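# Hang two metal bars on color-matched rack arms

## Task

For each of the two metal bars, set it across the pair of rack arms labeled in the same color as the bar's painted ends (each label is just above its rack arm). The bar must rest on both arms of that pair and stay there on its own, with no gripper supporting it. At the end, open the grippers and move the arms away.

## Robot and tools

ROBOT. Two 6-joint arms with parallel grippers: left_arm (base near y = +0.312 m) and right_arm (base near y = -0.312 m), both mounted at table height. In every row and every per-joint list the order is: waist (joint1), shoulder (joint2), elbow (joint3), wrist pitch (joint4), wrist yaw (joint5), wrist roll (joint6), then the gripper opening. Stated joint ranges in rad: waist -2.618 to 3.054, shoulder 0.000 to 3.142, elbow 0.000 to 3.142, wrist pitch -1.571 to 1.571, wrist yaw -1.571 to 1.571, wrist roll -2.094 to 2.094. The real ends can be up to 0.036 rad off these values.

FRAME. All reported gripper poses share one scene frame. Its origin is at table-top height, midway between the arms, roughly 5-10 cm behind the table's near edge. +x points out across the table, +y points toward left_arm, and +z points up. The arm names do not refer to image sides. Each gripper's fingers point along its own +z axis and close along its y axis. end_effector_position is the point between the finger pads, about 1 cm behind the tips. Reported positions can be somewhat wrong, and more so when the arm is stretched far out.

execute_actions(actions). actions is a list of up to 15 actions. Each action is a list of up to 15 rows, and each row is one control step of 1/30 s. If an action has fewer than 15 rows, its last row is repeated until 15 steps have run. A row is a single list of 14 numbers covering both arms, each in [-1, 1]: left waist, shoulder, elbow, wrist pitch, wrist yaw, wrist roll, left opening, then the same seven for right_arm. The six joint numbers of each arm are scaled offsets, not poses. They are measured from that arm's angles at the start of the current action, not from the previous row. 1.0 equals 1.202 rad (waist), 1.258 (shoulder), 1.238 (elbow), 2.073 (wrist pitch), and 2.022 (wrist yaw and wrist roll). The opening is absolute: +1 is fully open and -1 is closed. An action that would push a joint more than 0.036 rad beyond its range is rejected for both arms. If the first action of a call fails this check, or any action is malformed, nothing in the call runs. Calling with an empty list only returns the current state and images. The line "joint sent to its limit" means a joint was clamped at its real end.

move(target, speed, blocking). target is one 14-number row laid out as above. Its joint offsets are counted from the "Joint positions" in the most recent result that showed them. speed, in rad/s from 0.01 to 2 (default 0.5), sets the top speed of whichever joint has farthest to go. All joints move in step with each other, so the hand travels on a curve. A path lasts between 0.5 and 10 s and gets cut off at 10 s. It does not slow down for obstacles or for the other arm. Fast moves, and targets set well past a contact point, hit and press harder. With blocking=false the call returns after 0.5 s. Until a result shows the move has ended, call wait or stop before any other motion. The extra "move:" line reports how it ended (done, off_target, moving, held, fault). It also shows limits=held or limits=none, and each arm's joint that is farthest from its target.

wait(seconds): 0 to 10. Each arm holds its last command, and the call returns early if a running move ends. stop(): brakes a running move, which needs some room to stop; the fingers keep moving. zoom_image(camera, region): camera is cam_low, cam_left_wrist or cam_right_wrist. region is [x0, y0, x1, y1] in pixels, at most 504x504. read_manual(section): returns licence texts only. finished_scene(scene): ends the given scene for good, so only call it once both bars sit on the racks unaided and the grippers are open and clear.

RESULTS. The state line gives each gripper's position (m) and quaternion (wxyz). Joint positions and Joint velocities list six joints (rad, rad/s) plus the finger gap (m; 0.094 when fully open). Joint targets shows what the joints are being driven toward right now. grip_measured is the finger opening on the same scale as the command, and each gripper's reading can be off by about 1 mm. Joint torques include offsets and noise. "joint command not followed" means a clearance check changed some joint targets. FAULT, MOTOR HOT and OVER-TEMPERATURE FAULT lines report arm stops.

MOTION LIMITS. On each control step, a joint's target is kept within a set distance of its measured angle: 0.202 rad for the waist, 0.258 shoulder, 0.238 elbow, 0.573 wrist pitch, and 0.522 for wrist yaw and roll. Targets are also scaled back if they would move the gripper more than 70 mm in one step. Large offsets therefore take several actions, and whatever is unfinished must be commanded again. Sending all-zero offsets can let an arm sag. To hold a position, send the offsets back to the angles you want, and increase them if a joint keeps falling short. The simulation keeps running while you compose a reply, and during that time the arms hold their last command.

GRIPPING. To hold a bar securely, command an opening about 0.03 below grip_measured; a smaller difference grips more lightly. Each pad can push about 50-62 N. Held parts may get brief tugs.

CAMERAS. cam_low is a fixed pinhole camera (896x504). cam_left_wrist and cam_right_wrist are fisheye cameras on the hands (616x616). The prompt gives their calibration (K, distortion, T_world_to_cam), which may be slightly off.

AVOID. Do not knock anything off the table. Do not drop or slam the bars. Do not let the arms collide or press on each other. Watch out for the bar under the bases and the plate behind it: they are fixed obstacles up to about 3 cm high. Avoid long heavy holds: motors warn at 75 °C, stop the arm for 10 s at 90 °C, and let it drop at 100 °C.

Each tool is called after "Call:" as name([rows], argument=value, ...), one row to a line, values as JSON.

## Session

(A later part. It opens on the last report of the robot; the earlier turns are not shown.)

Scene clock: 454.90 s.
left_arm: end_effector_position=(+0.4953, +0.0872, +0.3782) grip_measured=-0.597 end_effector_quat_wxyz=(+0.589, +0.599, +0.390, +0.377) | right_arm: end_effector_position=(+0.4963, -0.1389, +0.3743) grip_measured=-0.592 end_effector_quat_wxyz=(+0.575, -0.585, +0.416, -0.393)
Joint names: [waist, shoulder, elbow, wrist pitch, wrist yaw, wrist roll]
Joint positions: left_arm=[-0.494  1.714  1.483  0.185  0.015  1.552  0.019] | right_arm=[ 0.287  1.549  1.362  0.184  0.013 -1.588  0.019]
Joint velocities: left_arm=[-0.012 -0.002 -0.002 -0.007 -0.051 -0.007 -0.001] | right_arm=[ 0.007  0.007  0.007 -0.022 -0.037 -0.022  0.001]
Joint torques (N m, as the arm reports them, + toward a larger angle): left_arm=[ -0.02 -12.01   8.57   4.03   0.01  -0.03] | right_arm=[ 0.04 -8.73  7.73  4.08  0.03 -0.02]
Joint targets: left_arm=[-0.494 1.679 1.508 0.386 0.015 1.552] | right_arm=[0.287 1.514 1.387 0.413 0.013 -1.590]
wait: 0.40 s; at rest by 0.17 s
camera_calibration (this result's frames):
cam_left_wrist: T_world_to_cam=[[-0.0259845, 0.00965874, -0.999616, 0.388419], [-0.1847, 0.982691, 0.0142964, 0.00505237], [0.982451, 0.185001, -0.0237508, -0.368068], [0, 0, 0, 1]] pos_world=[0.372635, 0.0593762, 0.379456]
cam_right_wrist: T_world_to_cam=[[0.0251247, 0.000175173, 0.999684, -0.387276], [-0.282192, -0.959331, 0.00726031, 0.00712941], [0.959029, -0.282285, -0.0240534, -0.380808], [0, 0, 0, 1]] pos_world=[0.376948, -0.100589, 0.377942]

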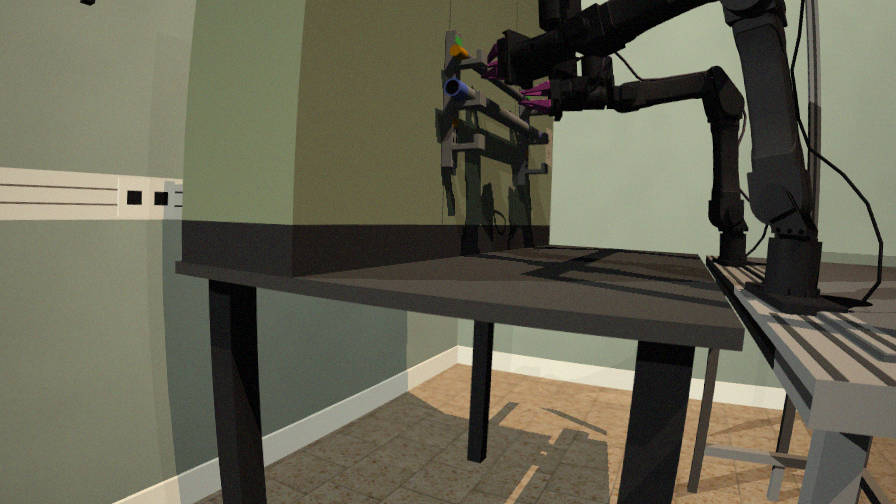

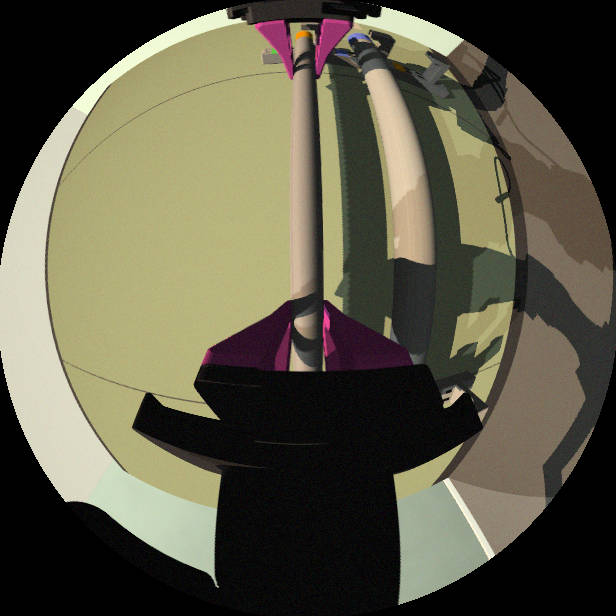

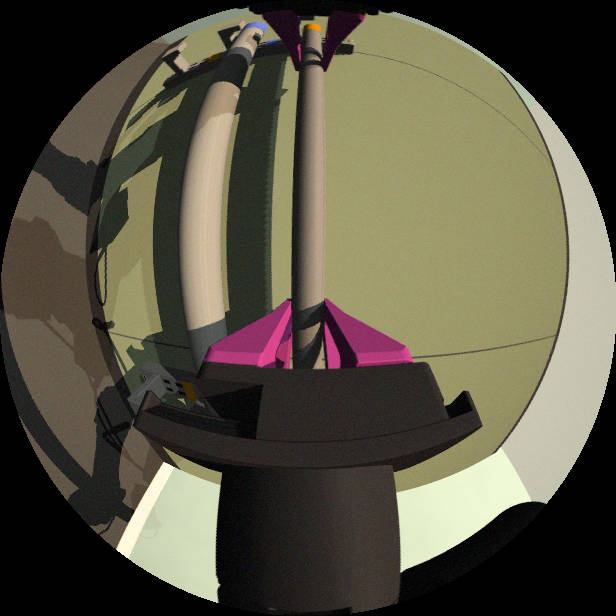

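Unload while I think.

Call:
execute_actions([
  [[0,-0.02,0.01,0.06,0,0,-0.7,0,-0.02,0.01,0.07,0,0,-0.7],[0,-0.01,0.01,0.03,0,0,-0.7,0,-0.01,0.01,0.03,0,0,-0.7],[0,0,0,-0.03,0,0,-0.7,0,0,0,-0.03,0,0,-0.7]],
])

Scene clock: 458.73 s.
left_arm: end_effector_position=(+0.4955, +0.0872, +0.3726) grip_measured=-0.597 end_effector_quat_wxyz=(+0.584, +0.604, +0.394, +0.373) | right_arm: end_effector_position=(+0.4963, -0.1387, +0.3700) grip_measured=-0.592 end_effector_quat_wxyz=(+0.571, -0.589, +0.418, -0.390)
Joint names: [waist, shoulder, elbow, wrist pitch, wrist yaw, wrist roll]
Joint positions: left_arm=[-0.494  1.715  1.481  0.17   0.015  1.549  0.019] | right_arm=[ 0.287  1.549  1.36   0.173  0.013 -1.588  0.019]
Joint velocities: left_arm=[-0.002  0.007 -0.002 -0.007 -0.022  0.051  0.   ] | right_arm=[-0.002 -0.012  0.002 -0.022 -0.037 -0.022 -0.001]
Joint torques (N m, as the arm reports them, + toward a larger angle): left_arm=[ 0.   -9.32  6.99  1.38  0.01  0.  ] | right_arm=[ 0.04 -6.52  6.23  1.69  0.02 -0.01]
Joint targets: left_arm=[-0.494 1.714 1.483 0.122 0.015 1.552] | right_arm=[0.287 1.548 1.362 0.122 0.013 -1.588]
MOTOR HOT: a motor of the right arm reached 75 °C. Now the hottest motor of the right arm, the wrist pitch, reports 76 °C. The controller's stop level is 90 °C. To cool a motor, set the load down, stop pushing, or move to a pose that needs little force.
camera_calibration (this result's frames):
cam_left_wrist: T_world_to_cam=[[-0.043711, 0.0148531, -0.998934, 0.390956], [-0.184664, 0.98254, 0.0226898, 0.00204751], [0.981829, 0.185459, -0.0402049, -0.361993], [0, 0, 0, 1]] pos_world=[0.372883, 0.059316, 0.375939]
cam_right_wrist: T_world_to_cam=[[0.0384212, 0.00487516, 0.99925, -0.388791], [-0.281561, -0.959418, 0.0155068, 0.00396282], [0.958774, -0.281945, -0.0354893, -0.376483], [0, 0, 0, 1]] pos_world=[0.377016, -0.10045, 0.375076]

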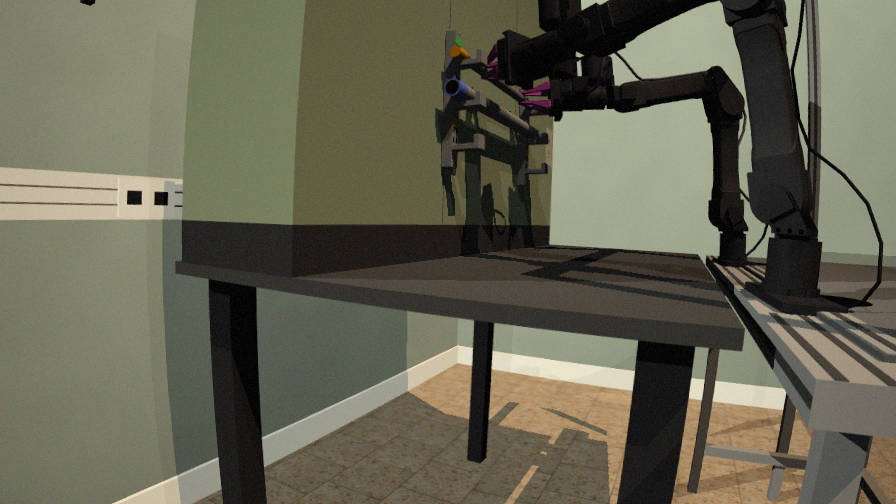

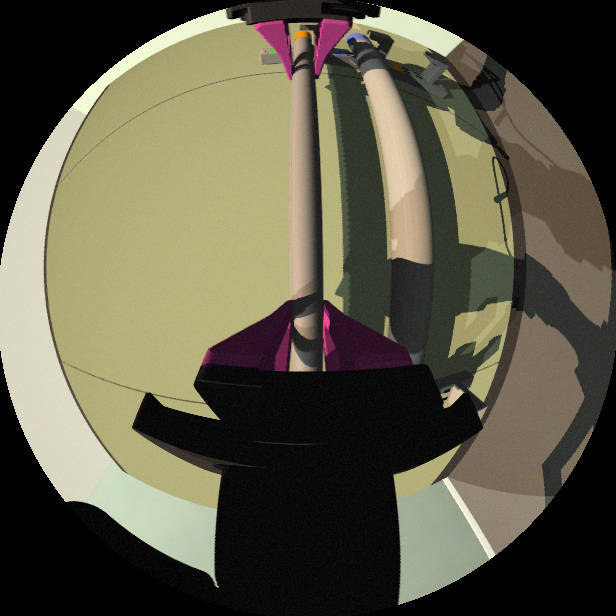

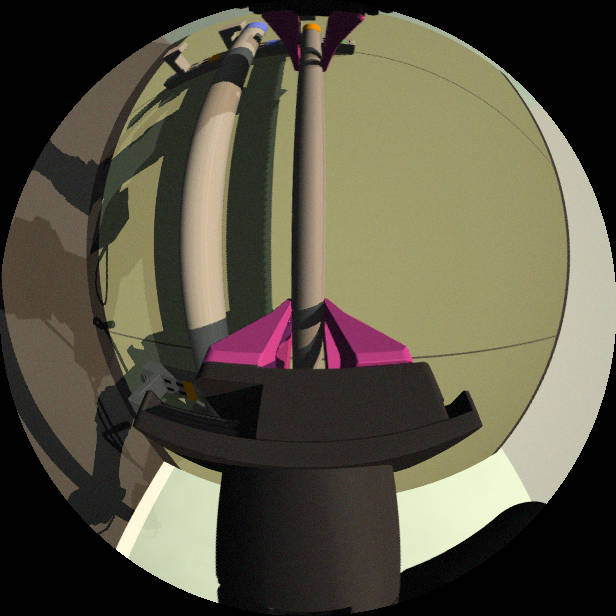

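Call:
execute_actions([
  [[0,-0.01,0.01,0.03,0,0,-0.7,0,-0.01,0.01,0.03,0,0,-0.7],[0,-0.02,0.02,0.06,0,0,-0.7,0,-0.02,0.02,0.07,0,0,-0.7],[0,-0.028,0.02,0.09,0,0,-0.7,0,-0.028,0.02,0.1,0,0,-0.7],[0,-0.028,0.02,0.1,0,0,-0.7,0,-0.028,0.02,0.115,0,0,-0.7],[0,-0.028,0.02,0.105,0,0,-0.7,0,-0.028,0.02,0.12,0,0,-0.7],[0,-0.028,0.02,0.11,0,0,-0.7,0,-0.028,0.02,0.125,0,0,-0.7],[0,-0.028,0.02,0.115,0,0,-0.7,0,-0.028,0.02,0.13,0,0,-0.7],[0,-0.028,0.02,0.12,0,0,-0.7,0,-0.028,0.02,0.135,0,0,-0.7],[0,-0.028,0.02,0.125,0,0,-0.7,0,-0.028,0.02,0.14,0,0,-0.7],[0,-0.028,0.02,0.13,0,0,-0.7,0,-0.028,0.02,0.145,0,0,-0.7]],
])

Call:
execute_actions([
  [[0,-0.028,0.02,0.09,0,0,-0.7,0,-0.028,0.02,0.1,0,0,-0.7],[0,-0.028,0.02,0.085,0,0,-0.7,0,-0.028,0.02,0.095,0,0,-0.7],[0,-0.028,0.02,0.08,0,0,-0.7,0,-0.028,0.02,0.09,0,0,-0.7],[0,-0.028,0.02,0.075,0,0,-0.7,0,-0.028,0.02,0.085,0,0,-0.7],[0,-0.028,0.02,0.07,0,0,-0.7,0,-0.028,0.02,0.08,0,0,-0.7],[0,-0.028,0.02,0.065,0,0,-0.7,0,-0.028,0.02,0.075,0,0,-0.7],[0,-0.028,0.02,0.06,0,0,-0.7,0,-0.028,0.02,0.07,0,0,-0.7],[0,-0.028,0.02,0.05,0,0,-0.7,0,-0.028,0.02,0.06,0,0,-0.7],[0,-0.02,0.02,0.04,0,0,-0.7,0,-0.02,0.02,0.04,0,0,-0.7],[0,-0.01,0.01,0.02,0,0,-0.7,0,-0.01,0.01,0.02,0,0,-0.7],[0,0,0,-0.03,0,0,-0.7,0,0,0,-0.03,0,0,-0.7]],
])

Scene clock: 538.07 s.
left_arm: end_effector_position=(+0.4957, +0.0871, +0.3762) grip_measured=-0.597 end_effector_quat_wxyz=(+0.592, +0.596, +0.389, +0.378) | right_arm: end_effector_position=(+0.4966, -0.1387, +0.3733) grip_measured=-0.592 end_effector_quat_wxyz=(+0.578, -0.582, +0.414, -0.395)
Joint names: [waist, shoulder, elbow, wrist pitch, wrist yaw, wrist roll]
Joint positions: left_arm=[-0.494  1.715  1.469  0.208  0.014  1.549  0.019] | right_arm=[ 0.287  1.549  1.349  0.209  0.013 -1.588  0.019]
Joint velocities: left_arm=[ 0.002 -0.007 -0.022  0.051 -0.037 -0.081 -0.001] | right_arm=[-0.012 -0.007  0.002 -0.022  0.051 -0.007 -0.   ]
Joint torques (N m, as the arm reports them, + toward a larger angle): left_arm=[ -0.01 -11.95   9.33   4.26   0.01  -0.01] | right_arm=[ 0.04 -8.57  8.36  4.19  0.03 -0.01]
Joint targets: left_arm=[-0.494 1.681 1.505 0.436 0.014 1.549] | right_arm=[0.287 1.517 1.382 0.454 0.013 -1.588]
MOTOR HOT: cleared. Now the hottest motor of the right arm, the wrist pitch, reports 61 °C.
camera_calibration (this result's frames):
cam_left_wrist: T_world_to_cam=[[-0.0202391, 0.00383664, -0.999788, 0.38417], [-0.185099, 0.982691, 0.00751806, 0.00799714], [0.982512, 0.185212, -0.0191787, -0.370297], [0, 0, 0, 1]] pos_world=[0.373077, 0.0592506, 0.376926]
cam_right_wrist: T_world_to_cam=[[0.0152896, -0.00400696, 0.999875, -0.38205], [-0.282611, -0.959234, 0.000477464, 0.0101256], [0.959113, -0.282583, -0.0157987, -0.384244], [0, 0, 0, 1]] pos_world=[0.377236, -0.100399, 0.375927]

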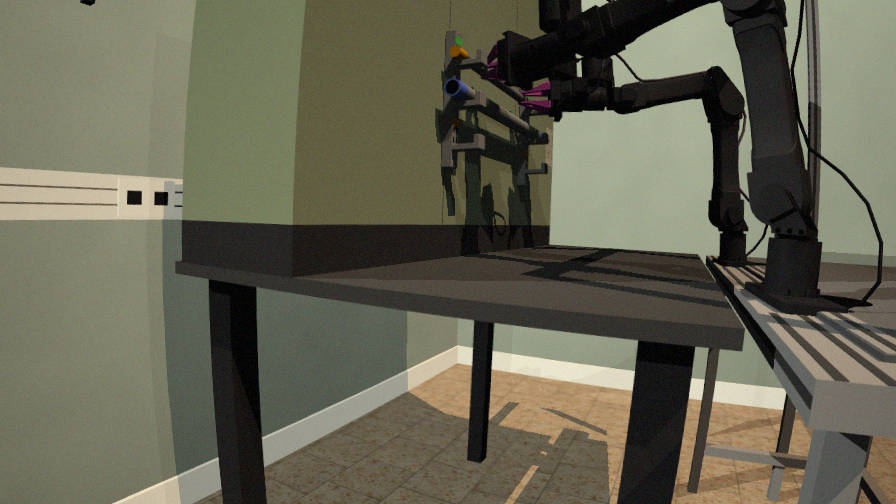

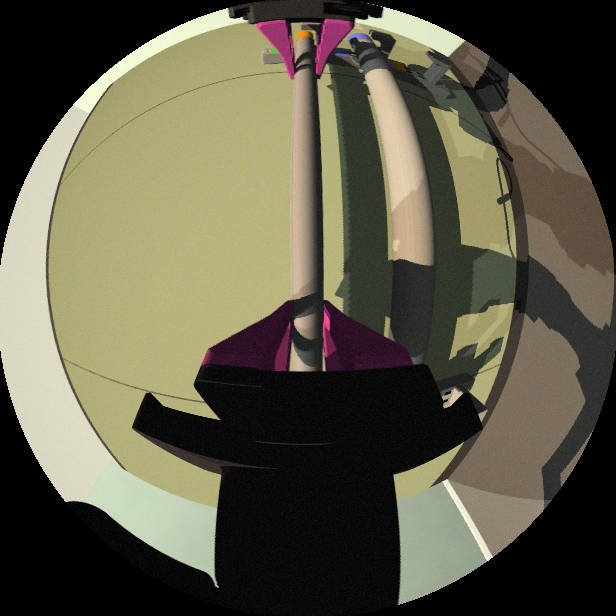

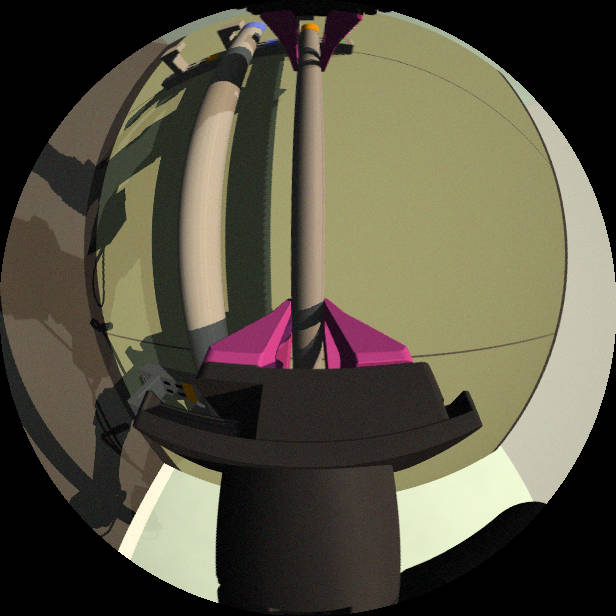

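Scene clock: 538.57 s.
left_arm: end_effector_position=(+0.4957, +0.0872, +0.3726) grip_measured=-0.597 end_effector_quat_wxyz=(+0.588, +0.600, +0.392, +0.376) | right_arm: end_effector_position=(+0.4965, -0.1386, +0.3699) grip_measured=-0.592 end_effector_quat_wxyz=(+0.575, -0.585, +0.416, -0.393)
Joint names: [waist, shoulder, elbow, wrist pitch, wrist yaw, wrist roll]
Joint positions: left_arm=[-0.494  1.715  1.468  0.196  0.014  1.549  0.019] | right_arm=[ 0.287  1.549  1.348  0.198  0.013 -1.588  0.019]
Joint velocities: left_arm=[ 0.002  0.002  0.017 -0.051  0.037 -0.007 -0.001] | right_arm=[-0.017 -0.007 -0.012 -0.037 -0.066  0.007  0.001]
Joint torques (N m, as the arm reports them, + toward a larger angle): left_arm=[-0.06 -9.22  6.92  1.34  0.05 -0.03] | right_arm=[ 0.03 -6.44  6.18  1.68  0.02  0.  ]
Joint targets: left_arm=[-0.494 1.715 1.469 0.145 0.014 1.549] | right_arm=[0.287 1.549 1.349 0.147 0.013 -1.588]
camera_calibration (this result's frames):
cam_left_wrist: T_world_to_cam=[[-0.0321315, 0.00899682, -0.999443, 0.385878], [-0.185123, 0.982604, 0.0147968, 0.0052607], [0.98219, 0.185496, -0.029907, -0.366208], [0, 0, 0, 1]] pos_world=[0.373059, 0.0592892, 0.374633]
cam_right_wrist: T_world_to_cam=[[0.0269041, 0.000858386, 0.999638, -0.383637], [-0.282111, -0.959345, 0.00841648, 0.00697932], [0.959004, -0.282235, -0.0255681, -0.380446], [0, 0, 0, 1]] pos_world=[0.37714, -0.10035, 0.373712]

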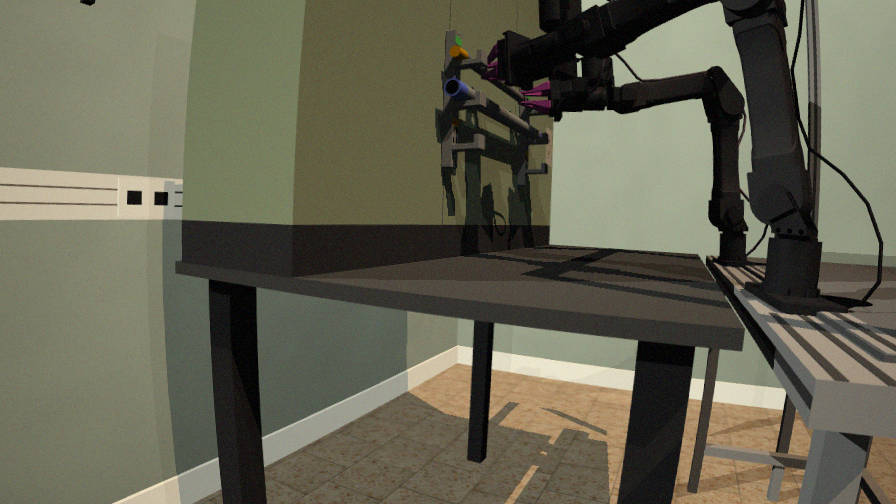

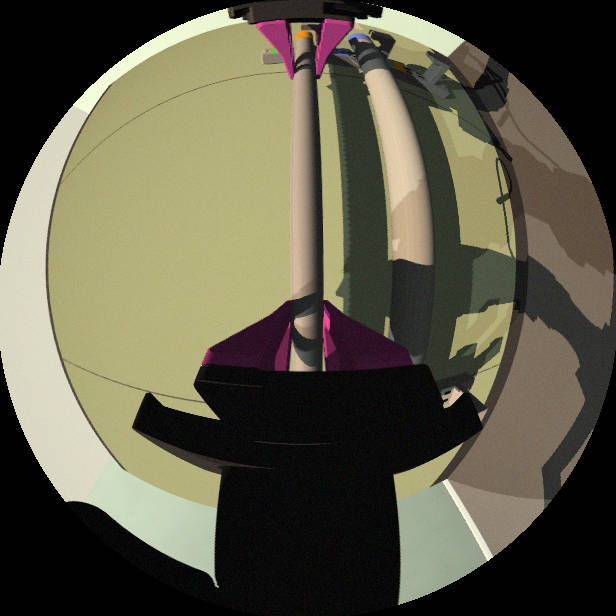

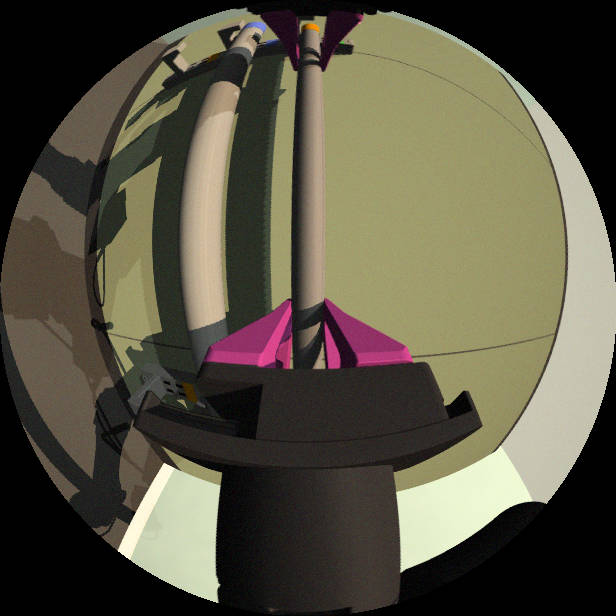

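Call:
execute_actions(actions=[])

Scene clock: 601.70 s.
left_arm: end_effector_position=(+0.4957, +0.0872, +0.3726) grip_measured=-0.597 end_effector_quat_wxyz=(+0.588, +0.600, +0.392, +0.376) | right_arm: end_effector_position=(+0.4965, -0.1386, +0.3699) grip_measured=-0.592 end_effector_quat_wxyz=(+0.575, -0.585, +0.416, -0.393)
Joint names: [waist, shoulder, elbow, wrist pitch, wrist yaw, wrist roll]
Joint positions: left_arm=[-0.494  1.715  1.468  0.196  0.014  1.549  0.019] | right_arm=[ 0.287  1.549  1.348  0.198  0.013 -1.588  0.019]
Joint velocities: left_arm=[-0.012 -0.027 -0.007  0.037  0.037 -0.022 -0.001] | right_arm=[ 0.012 -0.007  0.002  0.007 -0.007 -0.037  0.   ]
Joint torques (N m, as the arm reports them, + toward a larger angle): left_arm=[ 0.01 -9.23  6.91  1.33  0.   -0.03] | right_arm=[ 0.04 -6.44  6.18  1.68  0.02  0.  ]
Joint targets: left_arm=[-0.494 1.715 1.469 0.145 0.014 1.549] | right_arm=[0.287 1.549 1.349 0.147 0.013 -1.588]
camera_calibration (this result's frames):
cam_left_wrist: T_world_to_cam=[[-0.0321315, 0.00899682, -0.999443, 0.385878], [-0.185123, 0.982604, 0.0147968, 0.0052607], [0.98219, 0.185496, -0.029907, -0.366208], [0, 0, 0, 1]] pos_world=[0.373059, 0.0592892, 0.374633]
cam_right_wrist: T_world_to_cam=[[0.0269041, 0.000858386, 0.999638, -0.383637], [-0.282111, -0.959345, 0.00841648, 0.00697932], [0.959004, -0.282235, -0.0255681, -0.380446], [0, 0, 0, 1]] pos_world=[0.37714, -0.10035, 0.373712]

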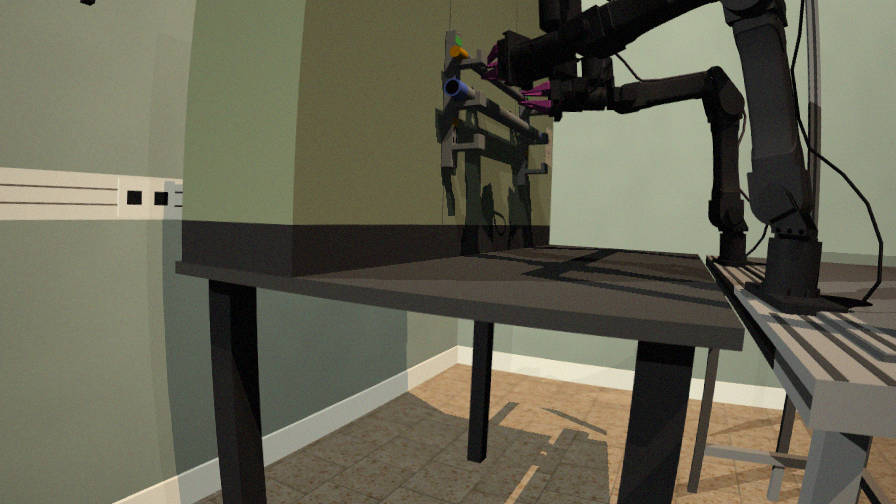

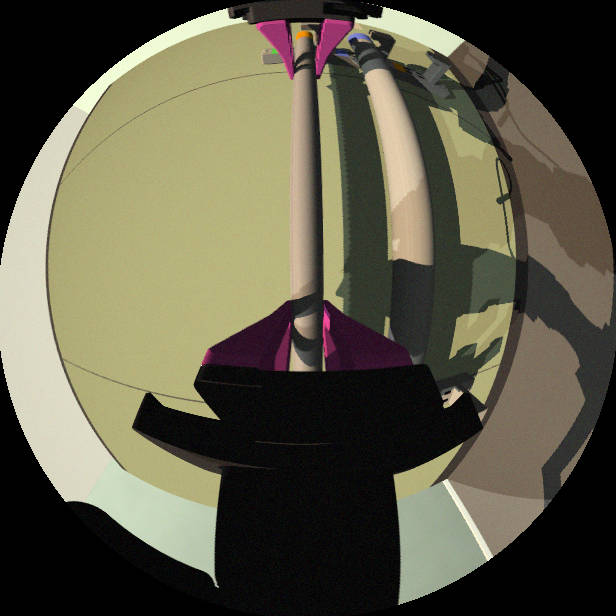

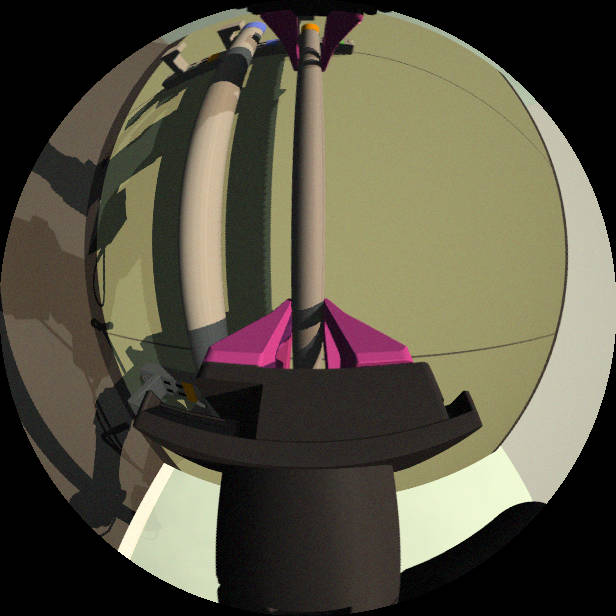

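Call:
move(target=[-0.028,-0.075,-0.05,0.02,-0.015,0,-0.7,0.029,-0.076,-0.046,0.02,0.016,0,-0.7], speed=0.08)

Scene clock: 609.93 s.
left_arm: end_effector_position=(+0.4813, +0.0865, +0.3738) grip_measured=-0.597 end_effector_quat_wxyz=(+0.589, +0.596, +0.392, +0.380) | right_arm: end_effector_position=(+0.4824, -0.1390, +0.3714) grip_measured=-0.592 end_effector_quat_wxyz=(+0.574, -0.582, +0.417, -0.397)
Joint names: [waist, shoulder, elbow, wrist pitch, wrist yaw, wrist roll]
Joint positions: left_arm=[-0.515  1.666  1.409  0.216 -0.014  1.549  0.019] | right_arm=[ 0.307  1.5    1.297  0.206  0.042 -1.59   0.019]
Joint velocities: left_arm=[-0.002 -0.027 -0.022 -0.066  0.022 -0.037 -0.   ] | right_arm=[ 0.002 -0.012 -0.012 -0.007  0.022  0.007 -0.   ]
Joint torques (N m, as the arm reports them, + toward a larger angle): left_arm=[ -1.1  -12.28   6.56   2.11  -0.01  -0.03] | right_arm=[ 1.19 -8.96  5.68  2.4   0.06  0.01]
Joint targets: left_arm=[-0.528 1.621 1.406 0.237 -0.016 1.549] | right_arm=[0.322 1.454 1.290 0.239 0.045 -1.588]
move: off_target (left_arm, right_arm); limits=none; left_arm: farthest joint: the shoulder, 0.045 radians from its target (0.095 radians at the start); right_arm: farthest joint: the shoulder, 0.046 radians from its target (0.096 radians at the start)
camera_calibration (this result's frames):
cam_left_wrist: T_world_to_cam=[[-0.0225838, 0.0057493, -0.999728, 0.382432], [-0.19261, 0.981224, 0.00999394, 0.00879414], [0.981015, 0.192784, -0.0210524, -0.355312], [0, 0, 0, 1]] pos_world=[0.358898, 0.0576707, 0.37476]
cam_right_wrist: T_world_to_cam=[[0.0200036, -0.000569618, 0.9998, -0.381712], [-0.291508, -0.956554, 0.00528742, 0.00872473], [0.956359, -0.291556, -0.0193006, -0.369394], [0, 0, 0, 1]] pos_world=[0.363452, -0.0995707, 0.374459]

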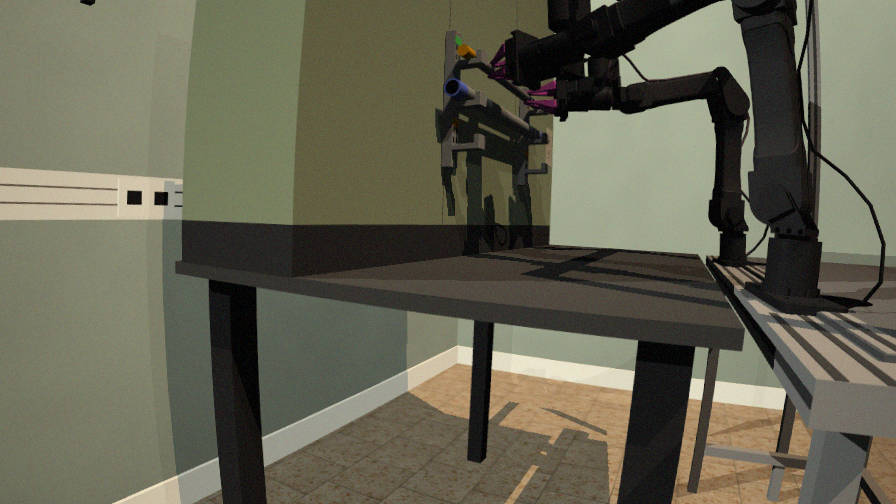

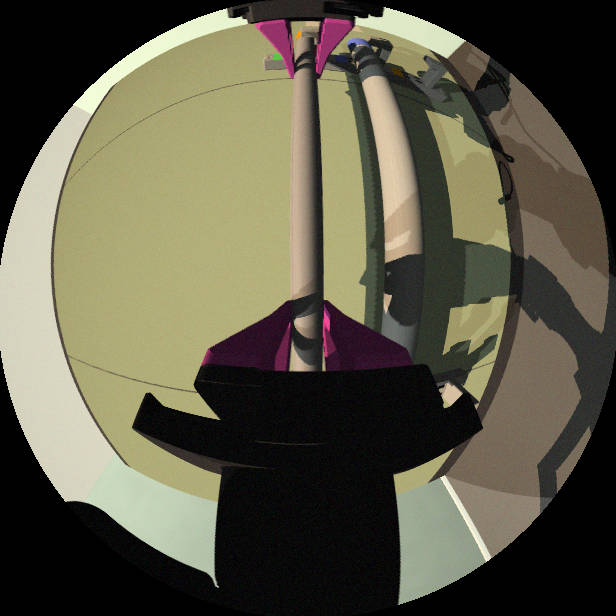

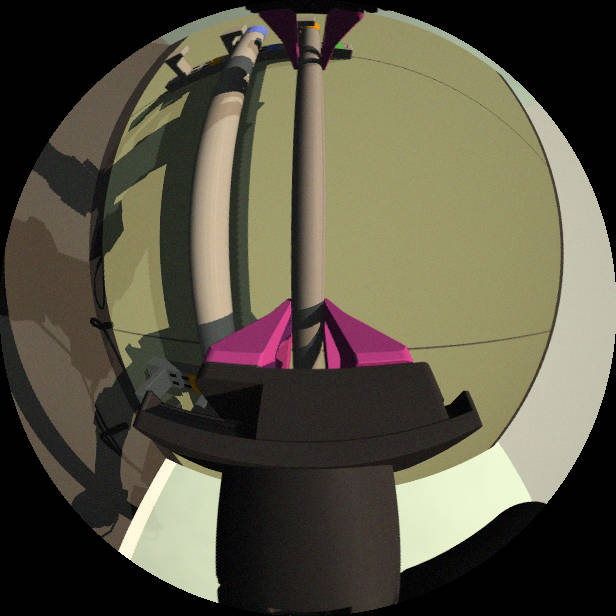

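Call:
move(target=[0,-0.005,0.005,-0.01,0,0,-0.7,0,-0.005,0.005,-0.01,0,0,-0.7], speed=0.05)

Call:
move(target=[0,0,0.005,0,0,0,0.3,0,0,0.005,0,0,0,0.3], speed=0.05)

Call:
move(target=[0,-0.30,-0.25,0,0,0,0.3,0,-0.30,-0.24,-0.01,0,0,0.3], speed=0.3)

Call:
zoom_image(camera="cam_low", region=[400,20,600,220])

Scene clock: 616.73 s.
left_arm: end_effector_position=(+0.4813, +0.0865, +0.3732) grip_measured=-0.597 end_effector_quat_wxyz=(+0.588, +0.596, +0.392, +0.380) | right_arm: end_effector_position=(+0.4826, -0.1389, +0.3705) grip_measured=-0.592 end_effector_quat_wxyz=(+0.574, -0.583, +0.418, -0.396)
Joint names: [waist, shoulder, elbow, wrist pitch, wrist yaw, wrist roll]
Joint positions: left_arm=[-0.515  1.666  1.409  0.213 -0.014  1.549  0.019] | right_arm=[ 0.307  1.5    1.297  0.203  0.042 -1.59   0.019]
Joint velocities: left_arm=[-0.022  0.002 -0.002  0.051 -0.022  0.051  0.   ] | right_arm=[ 0.022  0.002 -0.007  0.081  0.007 -0.022  0.001]
Joint torques (N m, as the arm reports them, + toward a larger angle): left_arm=[-0.01 -9.27  7.24  1.68  0.   -0.02] | right_arm=[ 0.03 -6.47  6.51  1.96  0.02  0.  ]
Joint targets: left_arm=[-0.515 1.660 1.415 0.195 -0.014 1.549] | right_arm=[0.307 1.493 1.303 0.185 0.042 -1.590]
move: done; limits=none; left_arm: farthest joint: the wrist pitch, 0.018 radians from its target (0.020 radians at the start); right_arm: farthest joint: the wrist pitch, 0.018 radians from its target (0.020 radians at the start)
camera_calibration (this result's frames):
cam_left_wrist: T_world_to_cam=[[-0.024663, 0.00670384, -0.999673, 0.38276], [-0.192617, 0.981209, 0.0113321, 0.00829266], [0.980964, 0.192833, -0.0229083, -0.354607], [0, 0, 0, 1]] pos_world=[0.358894, 0.0576772, 0.374418]
cam_right_wrist: T_world_to_cam=[[0.0228289, 0.000579429, 0.999739, -0.381955], [-0.291383, -0.956579, 0.00720809, 0.00809699], [0.956334, -0.291471, -0.0216688, -0.368632], [0, 0, 0, 1]] pos_world=[0.363614, -0.099479, 0.37381]

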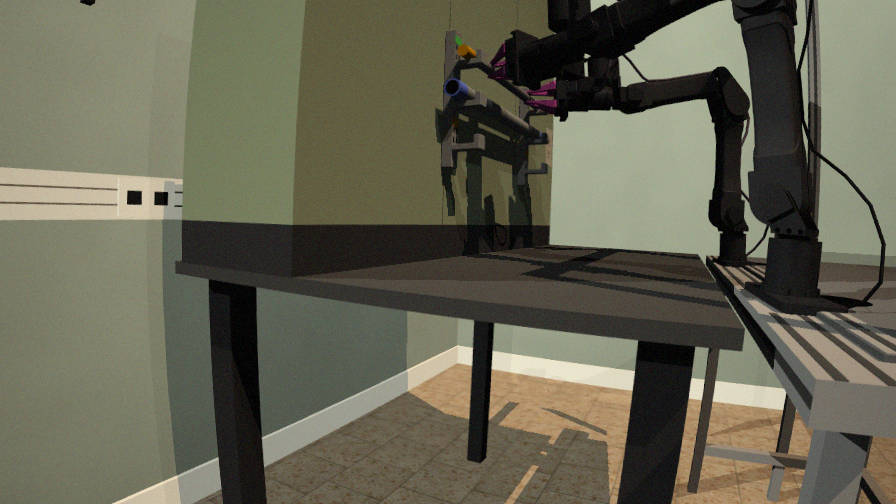

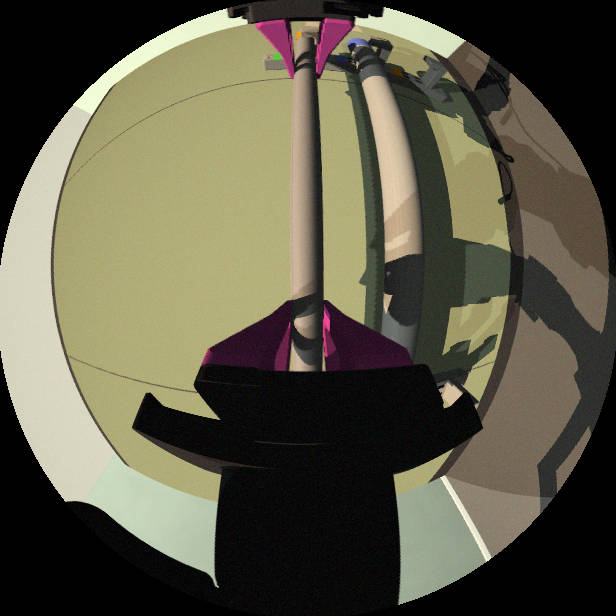

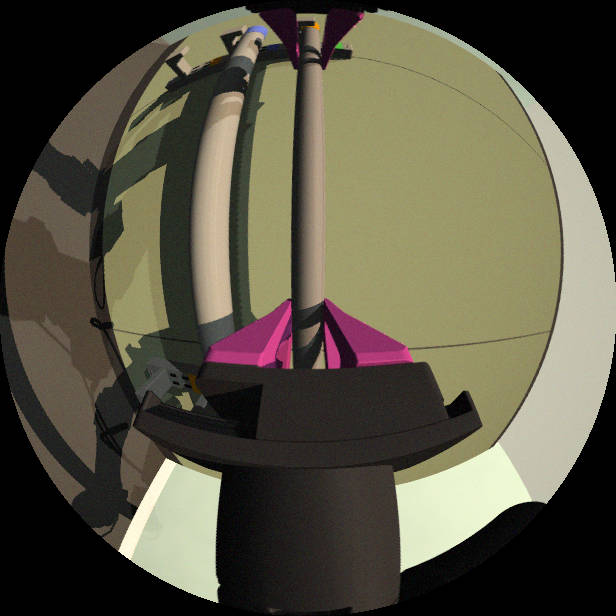

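Scene clock: 617.43 s.
left_arm: end_effector_position=(+0.4813, +0.0865, +0.3731) grip_measured=+0.298 end_effector_quat_wxyz=(+0.588, +0.597, +0.392, +0.379) | right_arm: end_effector_position=(+0.4826, -0.1389, +0.3705) grip_measured=+0.298 end_effector_quat_wxyz=(+0.573, -0.583, +0.417, -0.397)
Joint names: [waist, shoulder, elbow, wrist pitch, wrist yaw, wrist roll]
Joint positions: left_arm=[-0.515  1.666  1.409  0.213 -0.014  1.549  0.061] | right_arm=[ 0.307  1.5    1.297  0.203  0.042 -1.591  0.061]
Joint velocities: left_arm=[ 0.017 -0.002  0.012 -0.022 -0.051 -0.037 -0.   ] | right_arm=[-0.012  0.012 -0.012 -0.022  0.022 -0.051 -0.001]
Joint torques (N m, as the arm reports them, + toward a larger angle): left_arm=[-0.1  -8.82  7.24  1.88  0.   -0.03] | right_arm=[ 0.04 -6.02  6.51  2.11  0.02  0.01]
Joint targets: left_arm=[-0.515 1.666 1.415 0.213 -0.014 1.549] | right_arm=[0.307 1.500 1.303 0.203 0.042 -1.590]
move: done; limits=none; left_arm: farthest joint: the elbow, 0.006 radians from its target (0.006 radians at the start); right_arm: farthest joint: the elbow, 0.006 radians from its target (0.006 radians at the start)
camera_calibration (this result's frames):
cam_left_wrist: T_world_to_cam=[[-0.0253561, 0.007022, -0.999654, 0.38287], [-0.192619, 0.981203, 0.0117781, 0.00812539], [0.980946, 0.192851, -0.0235269, -0.354371], [0, 0, 0, 1]] pos_world=[0.358892, 0.0576795, 0.374304]
cam_right_wrist: T_world_to_cam=[[0.0221859, 0.00237508, 0.999751, -0.3814], [-0.291338, -0.95658, 0.0087377, 0.00750827], [0.956363, -0.291459, -0.0205306, -0.369066], [0, 0, 0, 1]] pos_world=[0.36361, -0.0994794, 0.373662]

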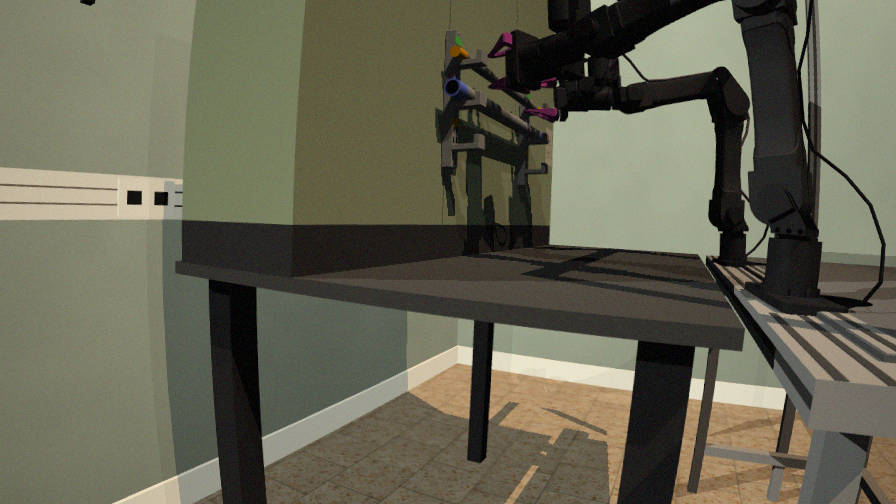

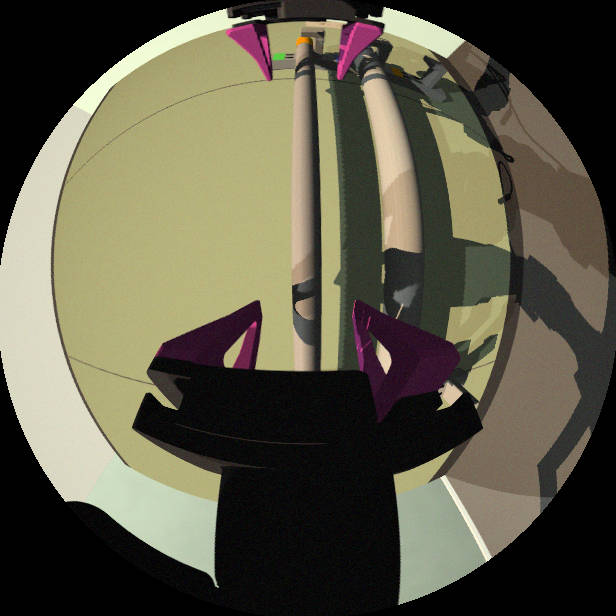

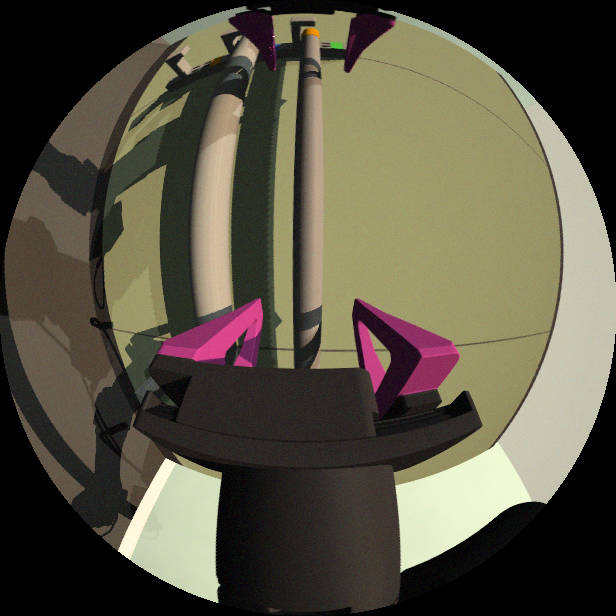

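Scene clock: 619.07 s.
left_arm: end_effector_position=(+0.3966, +0.1252, +0.3908) grip_measured=+0.298 end_effector_quat_wxyz=(+0.604, +0.581, +0.382, +0.389) | right_arm: end_effector_position=(+0.3975, -0.1741, +0.3881) grip_measured=+0.298 end_effector_quat_wxyz=(+0.595, -0.560, +0.403, -0.413)
Joint names: [waist, shoulder, elbow, wrist pitch, wrist yaw, wrist roll]
Joint positions: left_arm=[-0.515  1.312  1.112  0.208 -0.014  1.549  0.061] | right_arm=[ 0.307  1.145  1.018  0.203  0.042 -1.593  0.061]
Joint velocities: left_arm=[-0.002 -0.007 -0.007  0.022  0.037 -0.051 -0.002] | right_arm=[ 0.007  0.007 -0.002 -0.037 -0.022 -0.051 -0.001]
Joint torques (N m, as the arm reports them, + toward a larger angle): left_arm=[ 0.01 -7.45  5.61  1.93  0.   -0.02] | right_arm=[ 0.03 -4.5   4.78  1.91  0.02  0.01]
Joint targets: left_arm=[-0.515 1.288 1.100 0.213 -0.014 1.549] | right_arm=[0.307 1.123 1.000 0.183 0.042 -1.591]
move: off_target (left_arm, right_arm); limits=none; left_arm: farthest joint: the shoulder, 0.023 radians from its target (0.377 radians at the start); right_arm: farthest joint: the shoulder, 0.023 radians from its target (0.378 radians at the start)
camera_calibration (this result's frames):
cam_left_wrist: T_world_to_cam=[[0.0224673, -0.0149513, -0.999636, 0.381965], [-0.191782, 0.981254, -0.0189868, -0.0346718], [0.98118, 0.192139, 0.0191788, -0.29499], [0, 0, 0, 1]] pos_world=[0.274208, 0.0964118, 0.386825]
cam_right_wrist: T_world_to_cam=[[-0.0487517, -0.0243093, 0.998515, -0.373001], [-0.293013, -0.95537, -0.037565, -0.0323196], [0.954865, -0.294409, 0.039453, -0.320765], [0, 0, 0, 1]] pos_world=[0.278633, -0.134381, 0.383888]

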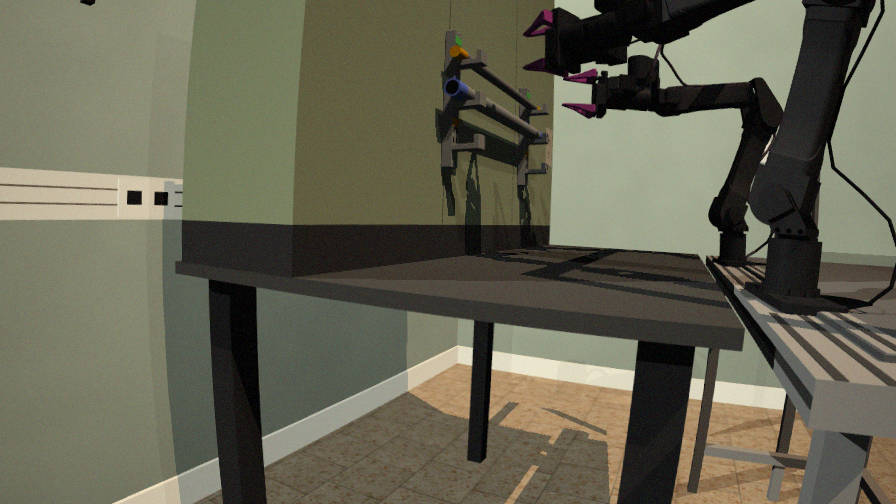

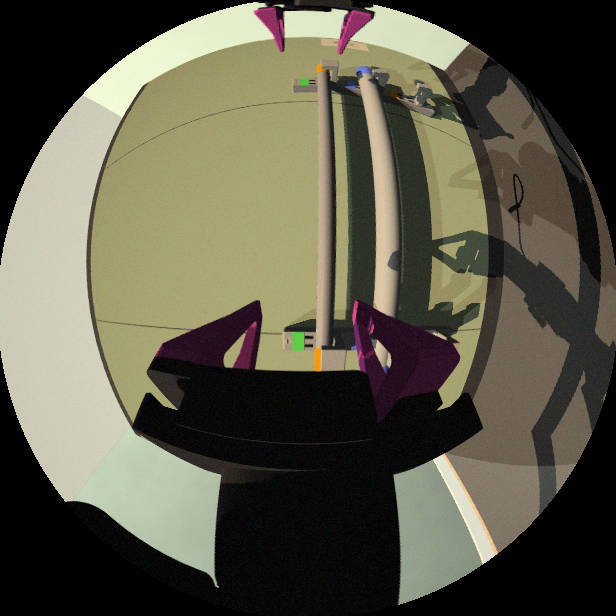

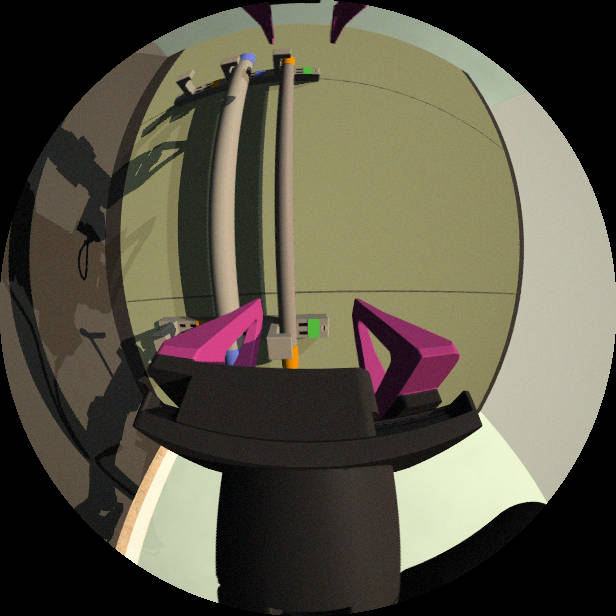

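Region (400, 20, 600, 220) of cam_low's 896x504 image, scaled by 2.520, with more detail than that image has.

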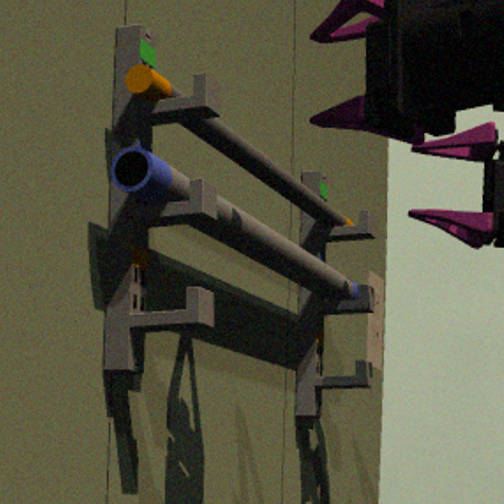

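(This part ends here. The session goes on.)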